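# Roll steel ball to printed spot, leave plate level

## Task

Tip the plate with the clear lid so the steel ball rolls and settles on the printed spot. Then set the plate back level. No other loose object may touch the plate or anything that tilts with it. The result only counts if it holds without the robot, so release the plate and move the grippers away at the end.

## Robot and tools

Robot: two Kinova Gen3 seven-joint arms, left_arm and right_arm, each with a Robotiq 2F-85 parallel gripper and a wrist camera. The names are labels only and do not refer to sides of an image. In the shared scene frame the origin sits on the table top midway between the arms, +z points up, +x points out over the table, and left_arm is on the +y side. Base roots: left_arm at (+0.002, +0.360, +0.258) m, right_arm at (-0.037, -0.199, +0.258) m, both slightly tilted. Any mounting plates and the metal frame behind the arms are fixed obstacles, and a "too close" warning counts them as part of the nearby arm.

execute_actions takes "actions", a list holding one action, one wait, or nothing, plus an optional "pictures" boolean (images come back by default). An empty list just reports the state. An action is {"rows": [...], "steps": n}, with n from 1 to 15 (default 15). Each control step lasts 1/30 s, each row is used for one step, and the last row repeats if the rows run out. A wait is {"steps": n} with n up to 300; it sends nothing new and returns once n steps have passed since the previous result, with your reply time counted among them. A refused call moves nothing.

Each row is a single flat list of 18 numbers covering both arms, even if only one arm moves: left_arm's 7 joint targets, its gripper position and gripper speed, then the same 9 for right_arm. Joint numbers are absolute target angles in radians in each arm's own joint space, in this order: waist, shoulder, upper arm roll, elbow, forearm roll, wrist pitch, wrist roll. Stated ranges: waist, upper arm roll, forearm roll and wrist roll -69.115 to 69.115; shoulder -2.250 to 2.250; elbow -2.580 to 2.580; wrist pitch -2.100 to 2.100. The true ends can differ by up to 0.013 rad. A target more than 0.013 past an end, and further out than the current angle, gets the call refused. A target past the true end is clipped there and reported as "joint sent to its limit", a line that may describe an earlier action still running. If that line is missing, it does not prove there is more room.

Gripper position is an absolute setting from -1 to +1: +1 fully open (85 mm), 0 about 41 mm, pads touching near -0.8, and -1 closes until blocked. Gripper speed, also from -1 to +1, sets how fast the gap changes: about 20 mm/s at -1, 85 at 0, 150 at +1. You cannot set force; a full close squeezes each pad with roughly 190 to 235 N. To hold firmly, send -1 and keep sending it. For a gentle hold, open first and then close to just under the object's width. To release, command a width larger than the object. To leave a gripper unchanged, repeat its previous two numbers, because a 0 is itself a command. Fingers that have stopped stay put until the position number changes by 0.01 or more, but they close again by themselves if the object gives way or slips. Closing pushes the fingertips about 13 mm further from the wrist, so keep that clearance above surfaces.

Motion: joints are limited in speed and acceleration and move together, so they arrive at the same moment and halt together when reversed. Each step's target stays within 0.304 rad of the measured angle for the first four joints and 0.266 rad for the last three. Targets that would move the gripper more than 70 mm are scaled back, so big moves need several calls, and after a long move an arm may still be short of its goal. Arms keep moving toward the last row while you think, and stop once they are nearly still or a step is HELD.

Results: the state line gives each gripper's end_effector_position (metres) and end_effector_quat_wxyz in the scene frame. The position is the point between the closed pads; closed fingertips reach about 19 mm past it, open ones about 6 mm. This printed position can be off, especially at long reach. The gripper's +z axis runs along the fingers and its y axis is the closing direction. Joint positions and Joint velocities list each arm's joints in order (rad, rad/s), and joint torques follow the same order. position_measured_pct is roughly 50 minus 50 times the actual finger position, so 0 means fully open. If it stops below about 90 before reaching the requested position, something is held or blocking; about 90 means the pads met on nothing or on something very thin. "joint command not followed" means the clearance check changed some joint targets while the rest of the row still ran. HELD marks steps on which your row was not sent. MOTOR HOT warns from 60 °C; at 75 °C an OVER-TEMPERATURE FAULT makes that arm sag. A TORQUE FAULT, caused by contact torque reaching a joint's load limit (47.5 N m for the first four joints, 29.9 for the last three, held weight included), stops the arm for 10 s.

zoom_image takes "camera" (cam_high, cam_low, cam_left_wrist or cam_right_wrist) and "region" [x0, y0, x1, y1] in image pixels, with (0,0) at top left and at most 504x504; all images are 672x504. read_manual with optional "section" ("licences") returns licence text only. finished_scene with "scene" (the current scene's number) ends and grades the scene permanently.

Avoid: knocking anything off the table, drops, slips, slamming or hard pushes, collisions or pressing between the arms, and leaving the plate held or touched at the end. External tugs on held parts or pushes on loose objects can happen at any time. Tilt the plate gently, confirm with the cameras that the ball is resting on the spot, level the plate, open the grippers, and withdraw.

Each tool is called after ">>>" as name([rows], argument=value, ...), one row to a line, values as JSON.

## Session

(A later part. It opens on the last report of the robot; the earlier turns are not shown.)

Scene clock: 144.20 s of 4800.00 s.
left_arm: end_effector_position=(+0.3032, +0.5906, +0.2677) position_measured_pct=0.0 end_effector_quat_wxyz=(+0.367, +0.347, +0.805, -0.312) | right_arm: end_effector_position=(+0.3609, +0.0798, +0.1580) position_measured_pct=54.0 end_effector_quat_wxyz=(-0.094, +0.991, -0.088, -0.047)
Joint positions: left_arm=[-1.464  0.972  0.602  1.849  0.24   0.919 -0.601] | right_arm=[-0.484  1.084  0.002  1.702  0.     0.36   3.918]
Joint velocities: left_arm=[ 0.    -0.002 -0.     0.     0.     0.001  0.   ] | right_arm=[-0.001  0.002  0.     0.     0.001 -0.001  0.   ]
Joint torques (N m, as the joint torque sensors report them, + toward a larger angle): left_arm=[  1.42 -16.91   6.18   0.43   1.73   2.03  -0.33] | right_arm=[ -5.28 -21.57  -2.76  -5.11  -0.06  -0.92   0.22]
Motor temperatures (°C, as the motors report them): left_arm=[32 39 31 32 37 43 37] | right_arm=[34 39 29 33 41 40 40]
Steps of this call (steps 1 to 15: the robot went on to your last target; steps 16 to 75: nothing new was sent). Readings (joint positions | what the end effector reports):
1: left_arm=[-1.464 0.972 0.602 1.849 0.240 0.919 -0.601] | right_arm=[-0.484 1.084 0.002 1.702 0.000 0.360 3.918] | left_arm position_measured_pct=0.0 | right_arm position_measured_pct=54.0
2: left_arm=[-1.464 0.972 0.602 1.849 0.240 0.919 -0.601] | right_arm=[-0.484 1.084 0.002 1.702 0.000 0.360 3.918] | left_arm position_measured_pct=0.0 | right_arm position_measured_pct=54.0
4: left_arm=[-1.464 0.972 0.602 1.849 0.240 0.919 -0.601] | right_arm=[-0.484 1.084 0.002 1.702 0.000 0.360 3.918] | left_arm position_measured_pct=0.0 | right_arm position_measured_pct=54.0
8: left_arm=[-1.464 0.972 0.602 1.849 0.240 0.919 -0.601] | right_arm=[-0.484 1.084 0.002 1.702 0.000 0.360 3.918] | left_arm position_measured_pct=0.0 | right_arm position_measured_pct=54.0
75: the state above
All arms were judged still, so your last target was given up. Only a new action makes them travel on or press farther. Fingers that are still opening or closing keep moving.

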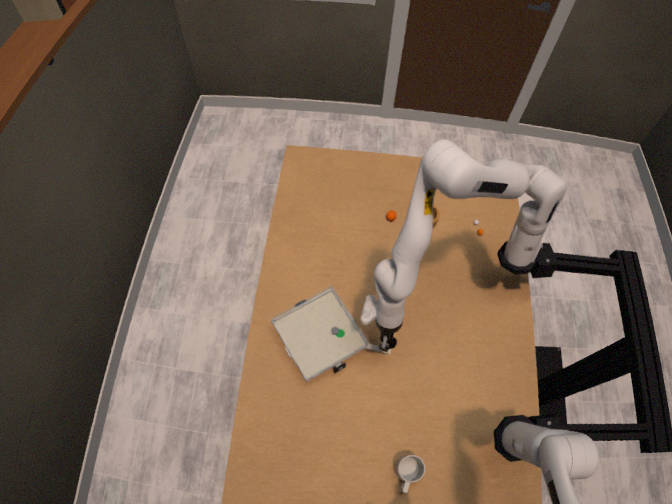

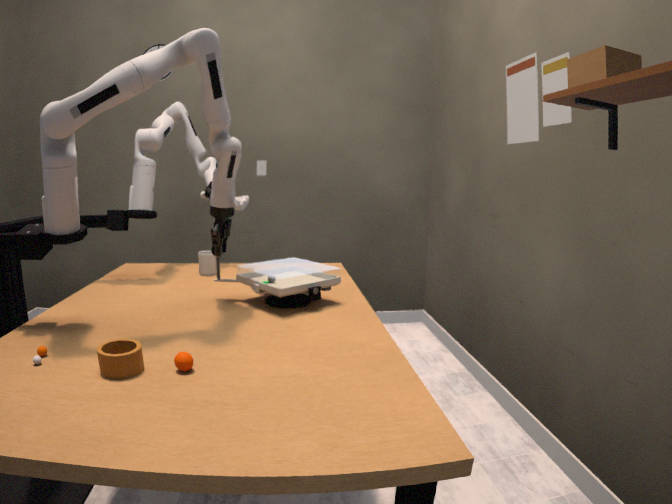

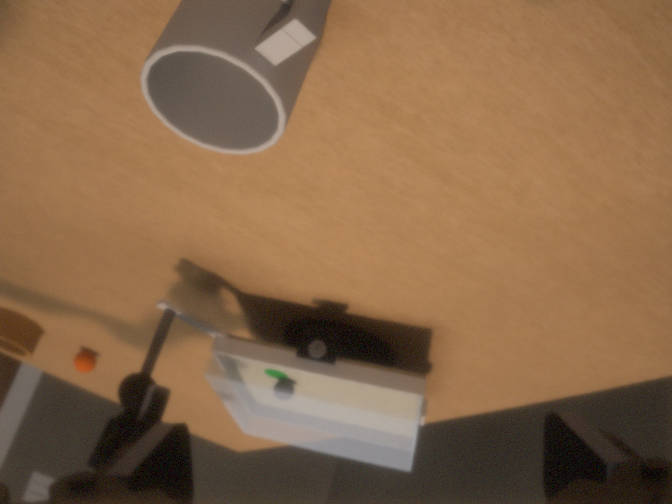

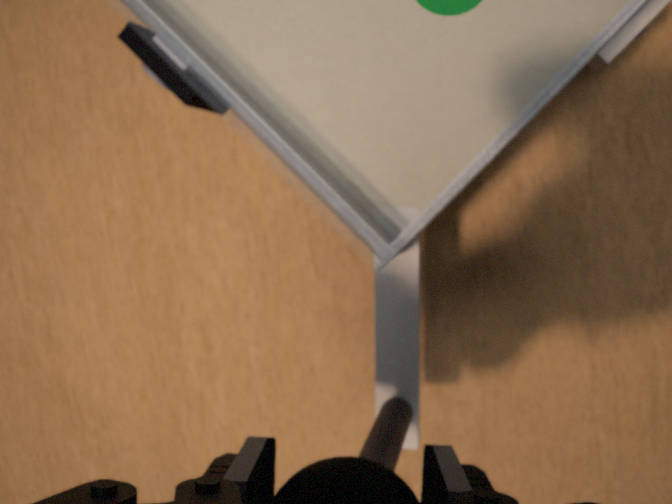

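>>> execute_actions([
  {"rows":[[-1.464,0.972,0.602,1.849,0.24,0.919,-0.601,1,0,-0.4866,1.0936,0,1.7029,0,0.3451,3.918,-0.15,-0.6]]},
], pictures=false)

>>> execute_actions([
  {"steps":90},
], pictures=false)

>>> execute_actions([
  {"rows":[[-1.464,0.972,0.602,1.849,0.24,0.919,-0.601,1,0,-0.4836,1.0765,0,1.7016,0,0.3636,3.918,-0.15,-0.6]]},
], pictures=false)

>>> execute_actions([
  {"steps":17},
], pictures=false)

>>> execute_actions([
  {"rows":[[-1.464,0.972,0.602,1.849,0.24,0.919,-0.601,1,0,-0.4858,1.0834,0,1.7000,0,0.3581,3.918,-0.15,-0.6]]},
], pictures=false)

>>> execute_actions([
  {"steps":60},
])

>>> zoom_image(camera="cam_high", region=[290, 295, 390, 370])

Scene clock: 153.53 s of 4800.00 s.
left_arm: end_effector_position=(+0.3032, +0.5906, +0.2677) position_measured_pct=0.0 end_effector_quat_wxyz=(+0.367, +0.347, +0.805, -0.312) | right_arm: end_effector_position=(+0.3589, +0.0802, +0.1531) position_measured_pct=54.0 end_effector_quat_wxyz=(-0.094, +0.991, -0.087, -0.046)
Joint positions: left_arm=[-1.464  0.972  0.602  1.849  0.24   0.919 -0.601] | right_arm=[-0.485  1.094  0.002  1.705  0.001  0.347  3.918]
Joint velocities: left_arm=[-0. -0.  0.  0. -0.  0. -0.] | right_arm=[ 0.001  0.     0.    -0.     0.001 -0.    -0.001]
Joint torques (N m, as the joint torque sensors report them, + toward a larger angle): left_arm=[  1.47 -16.96   6.17   0.56   1.7    1.98  -0.27] | right_arm=[ -5.06 -22.01  -2.71  -4.8   -0.27  -0.94   0.07]
Motor temperatures (°C, as the motors report them): left_arm=[32 39 31 32 37 43 37] | right_arm=[34 39 29 33 41 40 40]
Steps of this call (steps 1 to 90: nothing new was sent; then 5.83 s passed at rest; steps 91 to 105: all 15 steps of this action). Readings (joint positions | what the end effector reports):
91: left_arm=[-1.464 0.972 0.602 1.849 0.240 0.919 -0.601] | right_arm=[-0.485 1.085 0.002 1.702 0.000 0.359 3.918] | left_arm position_measured_pct=0.0 | right_arm position_measured_pct=54.0
92: left_arm=[-1.464 0.972 0.602 1.849 0.240 0.919 -0.601] | right_arm=[-0.485 1.089 0.002 1.703 0.000 0.355 3.918] | left_arm position_measured_pct=0.0 | right_arm position_measured_pct=54.0
94: left_arm=[-1.464 0.972 0.602 1.849 0.240 0.919 -0.601] | right_arm=[-0.485 1.093 0.002 1.705 0.000 0.349 3.918] | left_arm position_measured_pct=0.0 | right_arm position_measured_pct=54.0
98: left_arm=[-1.464 0.972 0.602 1.849 0.240 0.919 -0.601] | right_arm=[-0.485 1.094 0.002 1.705 0.001 0.347 3.918] | left_arm position_measured_pct=0.0 | right_arm position_measured_pct=54.0
105: the state above

Scene clock: 156.53 s of 4800.00 s.
left_arm: end_effector_position=(+0.3032, +0.5906, +0.2677) position_measured_pct=0.0 end_effector_quat_wxyz=(+0.367, +0.347, +0.805, -0.312) | right_arm: end_effector_position=(+0.3589, +0.0802, +0.1530) position_measured_pct=54.0 end_effector_quat_wxyz=(-0.094, +0.991, -0.087, -0.047)
Joint positions: left_arm=[-1.464  0.972  0.602  1.849  0.24   0.919 -0.601] | right_arm=[-0.485  1.094  0.002  1.705  0.001  0.347  3.918]
Joint velocities: left_arm=[-0.     0.001 -0.     0.    -0.    -0.001  0.   ] | right_arm=[-0.    -0.001  0.    -0.    -0.001  0.     0.   ]
Joint torques (N m, as the joint torque sensors report them, + toward a larger angle): left_arm=[  1.44 -16.88   6.07   0.38   1.79   2.    -0.18] | right_arm=[ -5.11 -21.52  -2.97  -4.97  -0.34  -0.93   0.16]
Motor temperatures (°C, as the motors report them): left_arm=[32 39 31 32 37 43 37] | right_arm=[34 39 29 33 41 40 40]
Steps of this call (steps 1 to 15: the robot went on to your last target; steps 16 to 90: nothing new was sent). Readings (joint positions | what the end effector reports):
1: left_arm=[-1.464 0.972 0.602 1.849 0.240 0.919 -0.601] | right_arm=[-0.485 1.094 0.002 1.705 0.001 0.347 3.918] | left_arm position_measured_pct=0.0 | right_arm position_measured_pct=54.0
2: left_arm=[-1.464 0.972 0.602 1.849 0.240 0.919 -0.601] | right_arm=[-0.485 1.094 0.002 1.705 0.001 0.347 3.918] | left_arm position_measured_pct=0.0 | right_arm position_measured_pct=54.0
4: left_arm=[-1.464 0.972 0.602 1.849 0.240 0.919 -0.601] | right_arm=[-0.485 1.094 0.002 1.705 0.001 0.347 3.918] | left_arm position_measured_pct=0.0 | right_arm position_measured_pct=54.0
8: left_arm=[-1.464 0.972 0.602 1.849 0.240 0.919 -0.601] | right_arm=[-0.485 1.094 0.002 1.705 0.001 0.347 3.918] | left_arm position_measured_pct=0.0 | right_arm position_measured_pct=54.0
90: the state above
All arms were judged still, so your last target was given up. Only a new action makes them travel on or press farther. Fingers that are still opening or closing keep moving.

Scene clock: 157.03 s of 4800.00 s.
left_arm: end_effector_position=(+0.3032, +0.5906, +0.2677) position_measured_pct=0.0 end_effector_quat_wxyz=(+0.367, +0.347, +0.805, -0.312) | right_arm: end_effector_position=(+0.3619, +0.0792, +0.1604) position_measured_pct=54.0 end_effector_quat_wxyz=(-0.094, +0.990, -0.089, -0.047)
Joint positions: left_arm=[-1.464  0.972  0.602  1.849  0.24   0.919 -0.601] | right_arm=[-0.483  1.079  0.001  1.703 -0.     0.364  3.918]
Joint velocities: left_arm=[-0.     0.001 -0.     0.    -0.     0.001  0.001] | right_arm=[-0.001  0.001 -0.     0.     0.001 -0.    -0.   ]
Joint torques (N m, as the joint torque sensors report them, + toward a larger angle): left_arm=[  1.31 -16.9    6.14   0.57   1.91   2.02  -0.42] | right_arm=[ -5.01 -22.9   -2.27  -4.65   0.    -0.4    0.06]
Motor temperatures (°C, as the motors report them): left_arm=[32 39 31 32 37 43 37] | right_arm=[34 39 29 33 41 40 40]
Steps of this call (steps 1 to 15: all 15 steps of this action). Readings (joint positions | what the end effector reports):
1: left_arm=[-1.464 0.972 0.602 1.849 0.240 0.919 -0.601] | right_arm=[-0.485 1.093 0.002 1.705 0.001 0.348 3.918] | left_arm position_measured_pct=0.0 | right_arm position_measured_pct=54.0
2: left_arm=[-1.464 0.972 0.602 1.849 0.240 0.919 -0.601] | right_arm=[-0.484 1.088 0.001 1.705 0.001 0.353 3.918] | left_arm position_measured_pct=0.0 | right_arm position_measured_pct=54.0
4: left_arm=[-1.464 0.972 0.602 1.849 0.240 0.919 -0.601] | right_arm=[-0.483 1.080 0.001 1.704 0.000 0.362 3.918] | left_arm position_measured_pct=0.0 | right_arm position_measured_pct=54.0
8: left_arm=[-1.464 0.972 0.602 1.849 0.240 0.919 -0.601] | right_arm=[-0.483 1.079 0.001 1.703 0.000 0.364 3.918] | left_arm position_measured_pct=0.0 | right_arm position_measured_pct=54.0
15: the state above

Scene clock: 157.60 s of 4800.00 s.
left_arm: end_effector_position=(+0.3032, +0.5906, +0.2677) position_measured_pct=0.0 end_effector_quat_wxyz=(+0.367, +0.347, +0.805, -0.312) | right_arm: end_effector_position=(+0.3619, +0.0792, +0.1605) position_measured_pct=54.0 end_effector_quat_wxyz=(-0.094, +0.990, -0.089, -0.047)
Joint positions: left_arm=[-1.464  0.972  0.602  1.849  0.24   0.919 -0.601] | right_arm=[-0.483  1.078  0.001  1.703 -0.     0.364  3.918]
Joint velocities: left_arm=[-0.  0.  0. -0.  0.  0. -0.] | right_arm=[ 0.001 -0.     0.     0.     0.001 -0.001  0.001]
Joint torques (N m, as the joint torque sensors report them, + toward a larger angle): left_arm=[  1.42 -16.88   6.14   0.29   1.86   1.98  -0.3 ] | right_arm=[ -5.02 -22.99  -2.23  -4.42   0.12  -0.38   0.15]
Motor temperatures (°C, as the motors report them): left_arm=[32 39 31 32 37 43 37] | right_arm=[34 39 29 33 41 40 40]
Steps of this call (steps 1 to 15: the robot went on to your last target; steps 16 to 17: nothing new was sent). Readings (joint positions | what the end effector reports):
1: left_arm=[-1.464 0.972 0.602 1.849 0.240 0.919 -0.601] | right_arm=[-0.483 1.079 0.001 1.703 -0.000 0.364 3.918] | left_arm position_measured_pct=0.0 | right_arm position_measured_pct=54.0
2: left_arm=[-1.464 0.972 0.602 1.849 0.240 0.919 -0.601] | right_arm=[-0.483 1.079 0.001 1.703 -0.000 0.364 3.918] | left_arm position_measured_pct=0.0 | right_arm position_measured_pct=54.0
4: left_arm=[-1.464 0.972 0.602 1.849 0.240 0.919 -0.601] | right_arm=[-0.483 1.079 0.001 1.703 -0.000 0.364 3.918] | left_arm position_measured_pct=0.0 | right_arm position_measured_pct=54.0
8: left_arm=[-1.464 0.972 0.602 1.849 0.240 0.919 -0.601] | right_arm=[-0.483 1.078 0.001 1.703 -0.000 0.364 3.918] | left_arm position_measured_pct=0.0 | right_arm position_measured_pct=54.0
17: the state above
All arms were judged still, so your last target was given up. Only a new action makes them travel on or press farther. Fingers that are still opening or closing keep moving.

Scene clock: 158.10 s of 4800.00 s.
left_arm: end_effector_position=(+0.3032, +0.5906, +0.2677) position_measured_pct=0.0 end_effector_quat_wxyz=(+0.367, +0.347, +0.805, -0.312) | right_arm: end_effector_position=(+0.3609, +0.0798, +0.1580) position_measured_pct=54.0 end_effector_quat_wxyz=(-0.094, +0.991, -0.088, -0.047)
Joint positions: left_arm=[-1.464  0.972  0.602  1.849  0.24   0.919 -0.601] | right_arm=[-0.484  1.084  0.002  1.702  0.     0.36   3.918]
Joint velocities: left_arm=[ 0.     0.001  0.    -0.     0.    -0.    -0.   ] | right_arm=[-0.002  0.002  0.    -0.     0.001 -0.    -0.001]
Joint torques (N m, as the joint torque sensors report them, + toward a larger angle): left_arm=[  1.45 -17.     6.2    0.42   1.77   1.95  -0.31] | right_arm=[ -5.3  -21.92  -2.84  -5.15  -0.09  -1.07   0.2 ]
Motor temperatures (°C, as the motors report them): left_arm=[32 39 31 32 37 43 37] | right_arm=[34 39 29 33 41 40 40]
Steps of this call (steps 1 to 15: all 15 steps of this action). Readings (joint positions | what the end effector reports):
1: left_arm=[-1.464 0.972 0.602 1.849 0.240 0.919 -0.601] | right_arm=[-0.483 1.080 0.001 1.703 -0.000 0.364 3.918] | left_arm position_measured_pct=0.0 | right_arm position_measured_pct=54.0
2: left_arm=[-1.464 0.972 0.602 1.849 0.240 0.919 -0.601] | right_arm=[-0.484 1.082 0.001 1.702 0.000 0.362 3.918] | left_arm position_measured_pct=0.0 | right_arm position_measured_pct=54.0
4: left_arm=[-1.464 0.972 0.602 1.849 0.240 0.919 -0.601] | right_arm=[-0.484 1.084 0.002 1.702 0.000 0.361 3.918] | left_arm position_measured_pct=0.0 | right_arm position_measured_pct=54.0
8: left_arm=[-1.464 0.972 0.602 1.849 0.240 0.919 -0.601] | right_arm=[-0.484 1.084 0.002 1.702 0.000 0.360 3.918] | left_arm position_measured_pct=0.0 | right_arm position_measured_pct=54.0
15: the state above

Scene clock: 160.10 s of 4800.00 s.
left_arm: end_effector_position=(+0.3032, +0.5906, +0.2677) position_measured_pct=0.0 end_effector_quat_wxyz=(+0.367, +0.347, +0.805, -0.312) | right_arm: end_effector_position=(+0.3609, +0.0798, +0.1580) position_measured_pct=54.0 end_effector_quat_wxyz=(-0.094, +0.991, -0.088, -0.047)
Joint positions: left_arm=[-1.464  0.972  0.602  1.849  0.24   0.919 -0.601] | right_arm=[-0.484  1.084  0.002  1.702  0.     0.36   3.918]
Joint velocities: left_arm=[ 0.  0.  0. -0. -0. -0. -0.] | right_arm=[ 0.    -0.     0.    -0.    -0.003  0.001 -0.   ]
Joint torques (N m, as the joint torque sensors report them, + toward a larger angle): left_arm=[  1.48 -17.07   6.24   0.5    1.75   2.    -0.29] | right_arm=[ -5.29 -21.77  -3.14  -5.12  -0.2   -1.1    0.03]
Motor temperatures (°C, as the motors report them): left_arm=[32 39 31 32 37 43 37] | right_arm=[34 39 29 33 41 40 40]
Steps of this call (steps 1 to 15: the robot went on to your last target; steps 16 to 60: nothing new was sent). Readings (joint positions | what the end effector reports):
1: left_arm=[-1.464 0.972 0.602 1.849 0.240 0.919 -0.601] | right_arm=[-0.484 1.084 0.002 1.702 0.000 0.360 3.918] | left_arm position_measured_pct=0.0 | right_arm position_measured_pct=54.0
2: left_arm=[-1.464 0.972 0.602 1.849 0.240 0.919 -0.601] | right_arm=[-0.484 1.084 0.002 1.702 0.000 0.360 3.918] | left_arm position_measured_pct=0.0 | right_arm position_measured_pct=54.0
4: left_arm=[-1.464 0.972 0.602 1.849 0.240 0.919 -0.601] | right_arm=[-0.484 1.084 0.002 1.702 0.000 0.360 3.918] | left_arm position_measured_pct=0.0 | right_arm position_measured_pct=54.0
8: left_arm=[-1.464 0.972 0.602 1.849 0.240 0.919 -0.601] | right_arm=[-0.484 1.084 0.002 1.702 0.000 0.360 3.918] | left_arm position_measured_pct=0.0 | right_arm position_measured_pct=54.0
60: the state above
All arms were judged still, so your last target was given up. Only a new action makes them travel on or press farther. Fingers that are still opening or closing keep moving.

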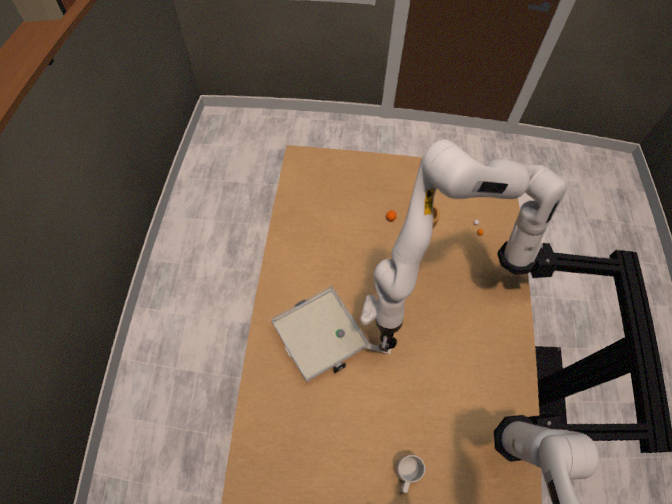

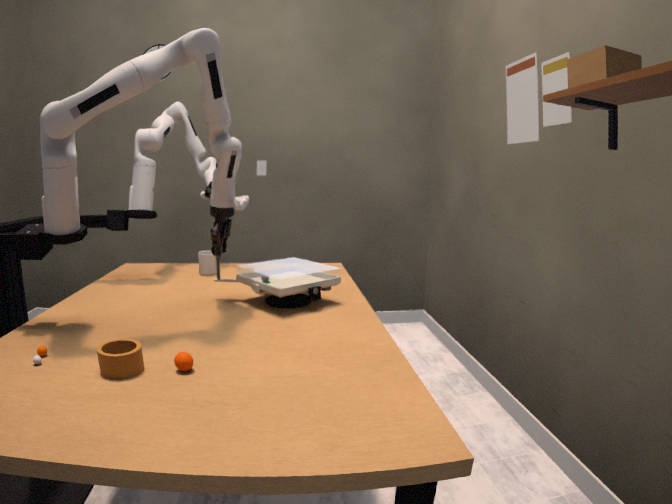

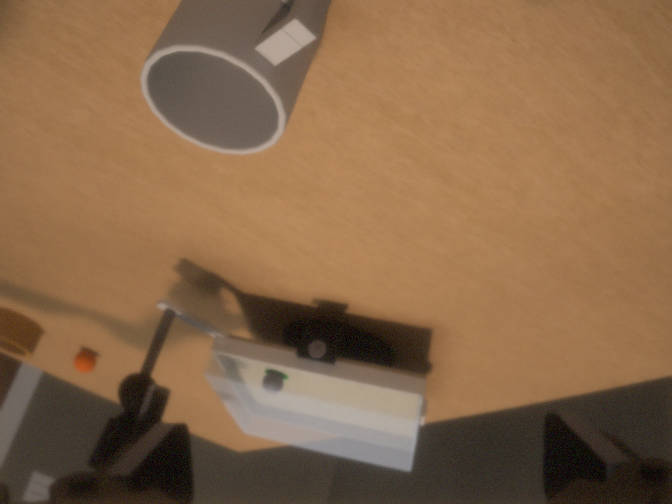

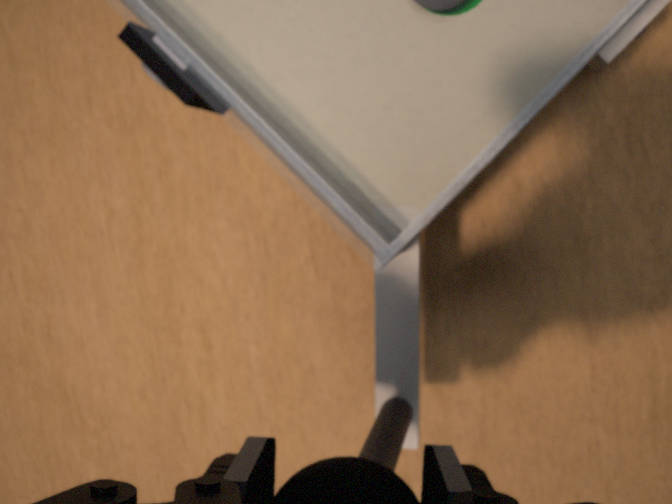

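Region (290, 295, 390, 370) of cam_high's 672x504 image, scaled by 5.040, with more detail than that image has; it fills the top 378 rows of this view, and the rest is white.

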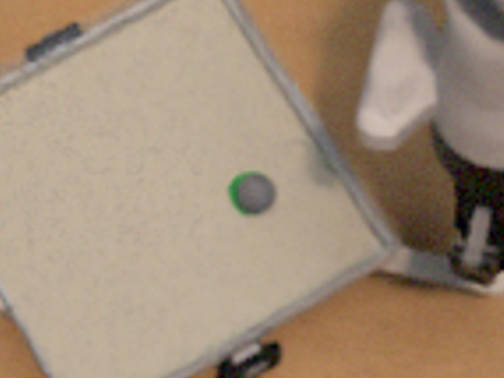

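>>> execute_actions([
  {"rows":[[-1.464,0.972,0.602,1.849,0.24,0.919,-0.601,1,0,-0.4858,1.0834,0,1.7000,0,0.3581,3.918,1,0.5]]},
], pictures=false)

>>> execute_actions([
  {"rows":[[-1.464,0.972,0.602,1.849,0.24,0.919,-0.601,1,0,-0.482,0.857,0,1.748,0,0.536,3.918,1,0.5]]},
], pictures=false)

>>> execute_actions([
  {"steps":60},
])

Scene clock: 164.13 s of 4800.00 s.
left_arm: end_effector_position=(+0.3032, +0.5906, +0.2677) position_measured_pct=0.0 end_effector_quat_wxyz=(+0.367, +0.347, +0.805, -0.312) | right_arm: end_effector_position=(+0.3619, +0.0824, +0.1590) position_measured_pct=3.6 end_effector_quat_wxyz=(-0.096, +0.990, -0.087, -0.045)
Joint positions: left_arm=[-1.464  0.972  0.602  1.849  0.24   0.919 -0.601] | right_arm=[-0.486  1.083 -0.     1.7   -0.     0.358  3.918]
Joint velocities: left_arm=[-0.  0. -0. -0. -0. -0. -0.] | right_arm=[ 0.    -0.001  0.    -0.    -0.002 -0.001 -0.   ]
Joint torques (N m, as the joint torque sensors report them, + toward a larger angle): left_arm=[  1.49 -17.1    6.2    0.52   1.86   1.94  -0.29] | right_arm=[ -4.05 -21.45  -1.38  -3.77   0.1    0.03  -0.11]
Motor temperatures (°C, as the motors report them): left_arm=[32 39 31 32 37 43 37] | right_arm=[34 39 29 33 41 40 40]
Steps of this call (steps 1 to 90: nothing new was sent; then 0.53 s passed at rest; steps 91 to 105: all 15 steps of this action). Readings (joint positions | what the end effector reports):
91: left_arm=[-1.464 0.972 0.602 1.849 0.240 0.919 -0.601] | right_arm=[-0.484 1.084 0.002 1.702 0.000 0.360 3.918] | left_arm position_measured_pct=0.0 | right_arm position_measured_pct=54.0
92: left_arm=[-1.464 0.972 0.602 1.849 0.240 0.919 -0.601] | right_arm=[-0.484 1.084 0.002 1.702 0.000 0.360 3.918] | left_arm position_measured_pct=0.0 | right_arm position_measured_pct=53.6
94: left_arm=[-1.464 0.972 0.602 1.849 0.240 0.919 -0.601] | right_arm=[-0.485 1.084 0.001 1.701 0.000 0.359 3.918] | left_arm position_measured_pct=0.0 | right_arm position_measured_pct=47.2
98: left_arm=[-1.464 0.972 0.602 1.849 0.240 0.919 -0.601] | right_arm=[-0.486 1.084 -0.000 1.700 -0.000 0.358 3.918] | left_arm position_measured_pct=0.0 | right_arm position_measured_pct=31.7
105: the state above

Scene clock: 164.63 s of 4800.00 s.
left_arm: end_effector_position=(+0.3032, +0.5906, +0.2677) position_measured_pct=0.0 end_effector_quat_wxyz=(+0.367, +0.347, +0.805, -0.312) | right_arm: end_effector_position=(+0.3668, +0.0586, +0.2564) position_measured_pct=0.0 end_effector_quat_wxyz=(-0.095, +0.990, -0.089, -0.047)
Joint positions: left_arm=[-1.464  0.972  0.602  1.849  0.24   0.919 -0.601] | right_arm=[-0.482  0.862  0.     1.747  0.     0.536  3.918]
Joint velocities: left_arm=[ 0. -0. -0. -0.  0.  0. -0.] | right_arm=[ 0.002 -0.039 -0.002  0.015  0.     0.011 -0.002]
Joint torques (N m, as the joint torque sensors report them, + toward a larger angle): left_arm=[  1.51 -16.96   6.21   0.44   1.81   2.07  -0.39] | right_arm=[ -3.8  -20.41  -1.53  -5.13  -0.18  -0.11   0.21]
Motor temperatures (°C, as the motors report them): left_arm=[32 39 31 32 37 43 37] | right_arm=[34 39 29 33 41 40 40]
Steps of this call (steps 1 to 15: all 15 steps of this action). Readings (joint positions | what the end effector reports):
1: left_arm=[-1.464 0.972 0.602 1.849 0.240 0.919 -0.601] | right_arm=[-0.486 1.082 -0.000 1.700 -0.000 0.359 3.918] | left_arm position_measured_pct=0.0 | right_arm position_measured_pct=2.0
2: left_arm=[-1.464 0.972 0.602 1.849 0.240 0.919 -0.601] | right_arm=[-0.486 1.076 -0.000 1.702 -0.000 0.363 3.918] | left_arm position_measured_pct=0.0 | right_arm position_measured_pct=0.8
4: left_arm=[-1.464 0.972 0.602 1.849 0.240 0.919 -0.601] | right_arm=[-0.485 1.046 -0.000 1.708 -0.000 0.384 3.918] | left_arm position_measured_pct=0.0 | right_arm position_measured_pct=0.4
8: left_arm=[-1.464 0.972 0.602 1.849 0.240 0.919 -0.601] | right_arm=[-0.483 0.938 -0.000 1.730 0.000 0.469 3.918] | left_arm position_measured_pct=0.0 | right_arm position_measured_pct=0.0
15: the state above

Scene clock: 166.63 s of 4800.00 s.
left_arm: end_effector_position=(+0.3032, +0.5906, +0.2677) position_measured_pct=0.0 end_effector_quat_wxyz=(+0.367, +0.347, +0.805, -0.312) | right_arm: end_effector_position=(+0.3679, +0.0588, +0.2588) position_measured_pct=0.0 end_effector_quat_wxyz=(-0.096, +0.990, -0.089, -0.045)
Joint positions: left_arm=[-1.464  0.972  0.602  1.849  0.24   0.919 -0.601] | right_arm=[-0.482  0.857  0.     1.748  0.     0.536  3.918]
Joint velocities: left_arm=[ 0.     0.001  0.    -0.     0.     0.001  0.   ] | right_arm=[ 0.     0.001 -0.     0.     0.     0.001 -0.002]
Joint torques (N m, as the joint torque sensors report them, + toward a larger angle): left_arm=[  1.41 -17.01   6.15   0.33   1.76   1.93  -0.29] | right_arm=[ -3.95 -20.28  -1.32  -4.72  -0.02  -0.24   0.03]
Motor temperatures (°C, as the motors report them): left_arm=[32 39 31 32 37 43 37] | right_arm=[34 39 29 33 41 40 40]
Steps of this call (steps 1 to 15: the robot went on to your last target; steps 16 to 60: nothing new was sent). Readings (joint positions | what the end effector reports):
1: left_arm=[-1.464 0.972 0.602 1.849 0.240 0.919 -0.601] | right_arm=[-0.482 0.861 0.000 1.748 0.000 0.536 3.918] | left_arm position_measured_pct=0.0 | right_arm position_measured_pct=0.0
2: left_arm=[-1.464 0.972 0.602 1.849 0.240 0.919 -0.601] | right_arm=[-0.482 0.860 0.000 1.748 -0.000 0.536 3.918] | left_arm position_measured_pct=0.0 | right_arm position_measured_pct=0.0
4: left_arm=[-1.464 0.972 0.602 1.849 0.240 0.919 -0.601] | right_arm=[-0.482 0.859 0.000 1.748 -0.000 0.536 3.918] | left_arm position_measured_pct=0.0 | right_arm position_measured_pct=0.0
8: left_arm=[-1.464 0.972 0.602 1.849 0.240 0.919 -0.601] | right_arm=[-0.482 0.857 0.000 1.748 0.000 0.536 3.918] | left_arm position_measured_pct=0.0 | right_arm position_measured_pct=0.0
60: the state above
All arms were judged still, so your last target was given up. Only a new action makes them travel on or press farther. Fingers that are still opening or closing keep moving.

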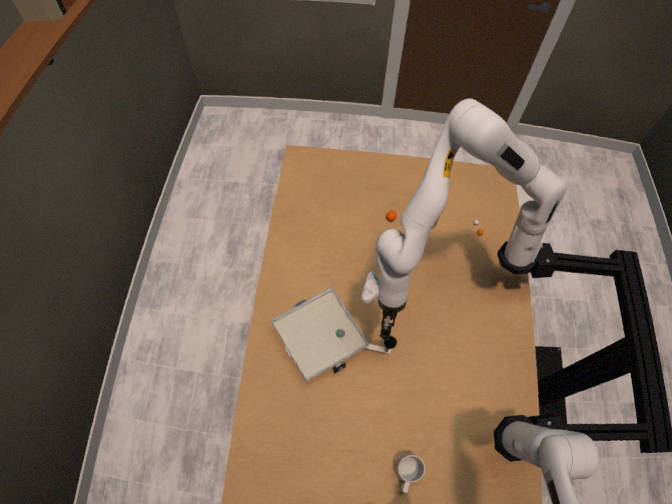

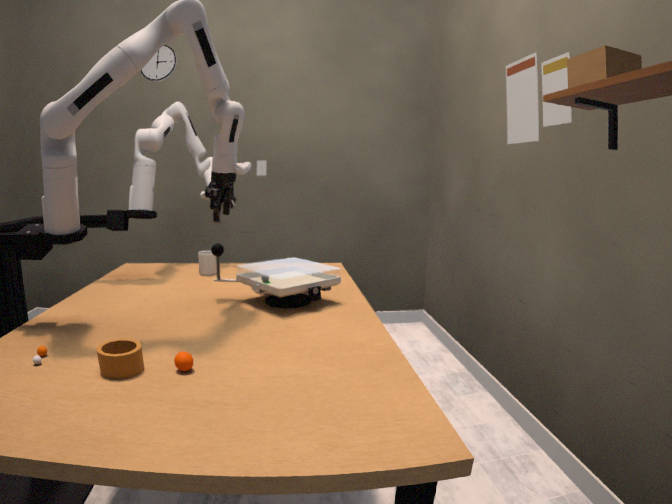

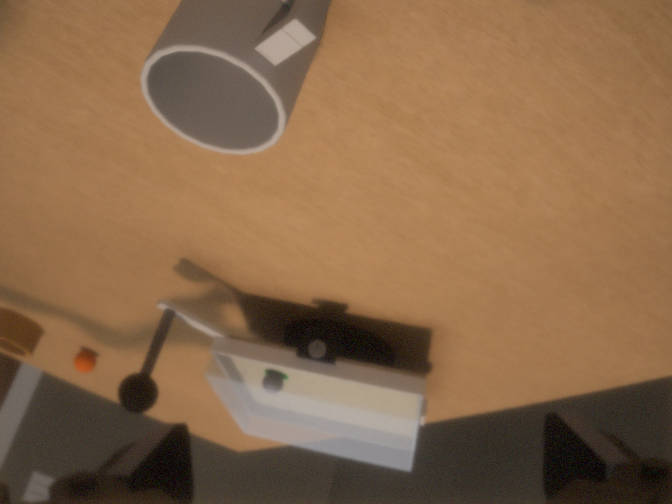

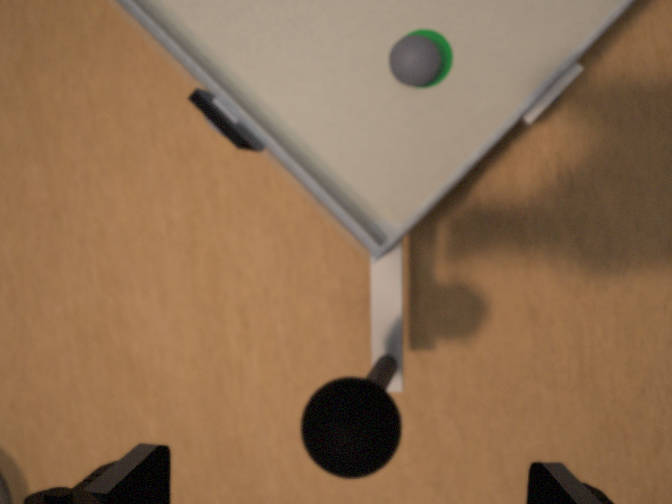

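>>> finished_scene(scene=2)

The scene is finished: the task was done.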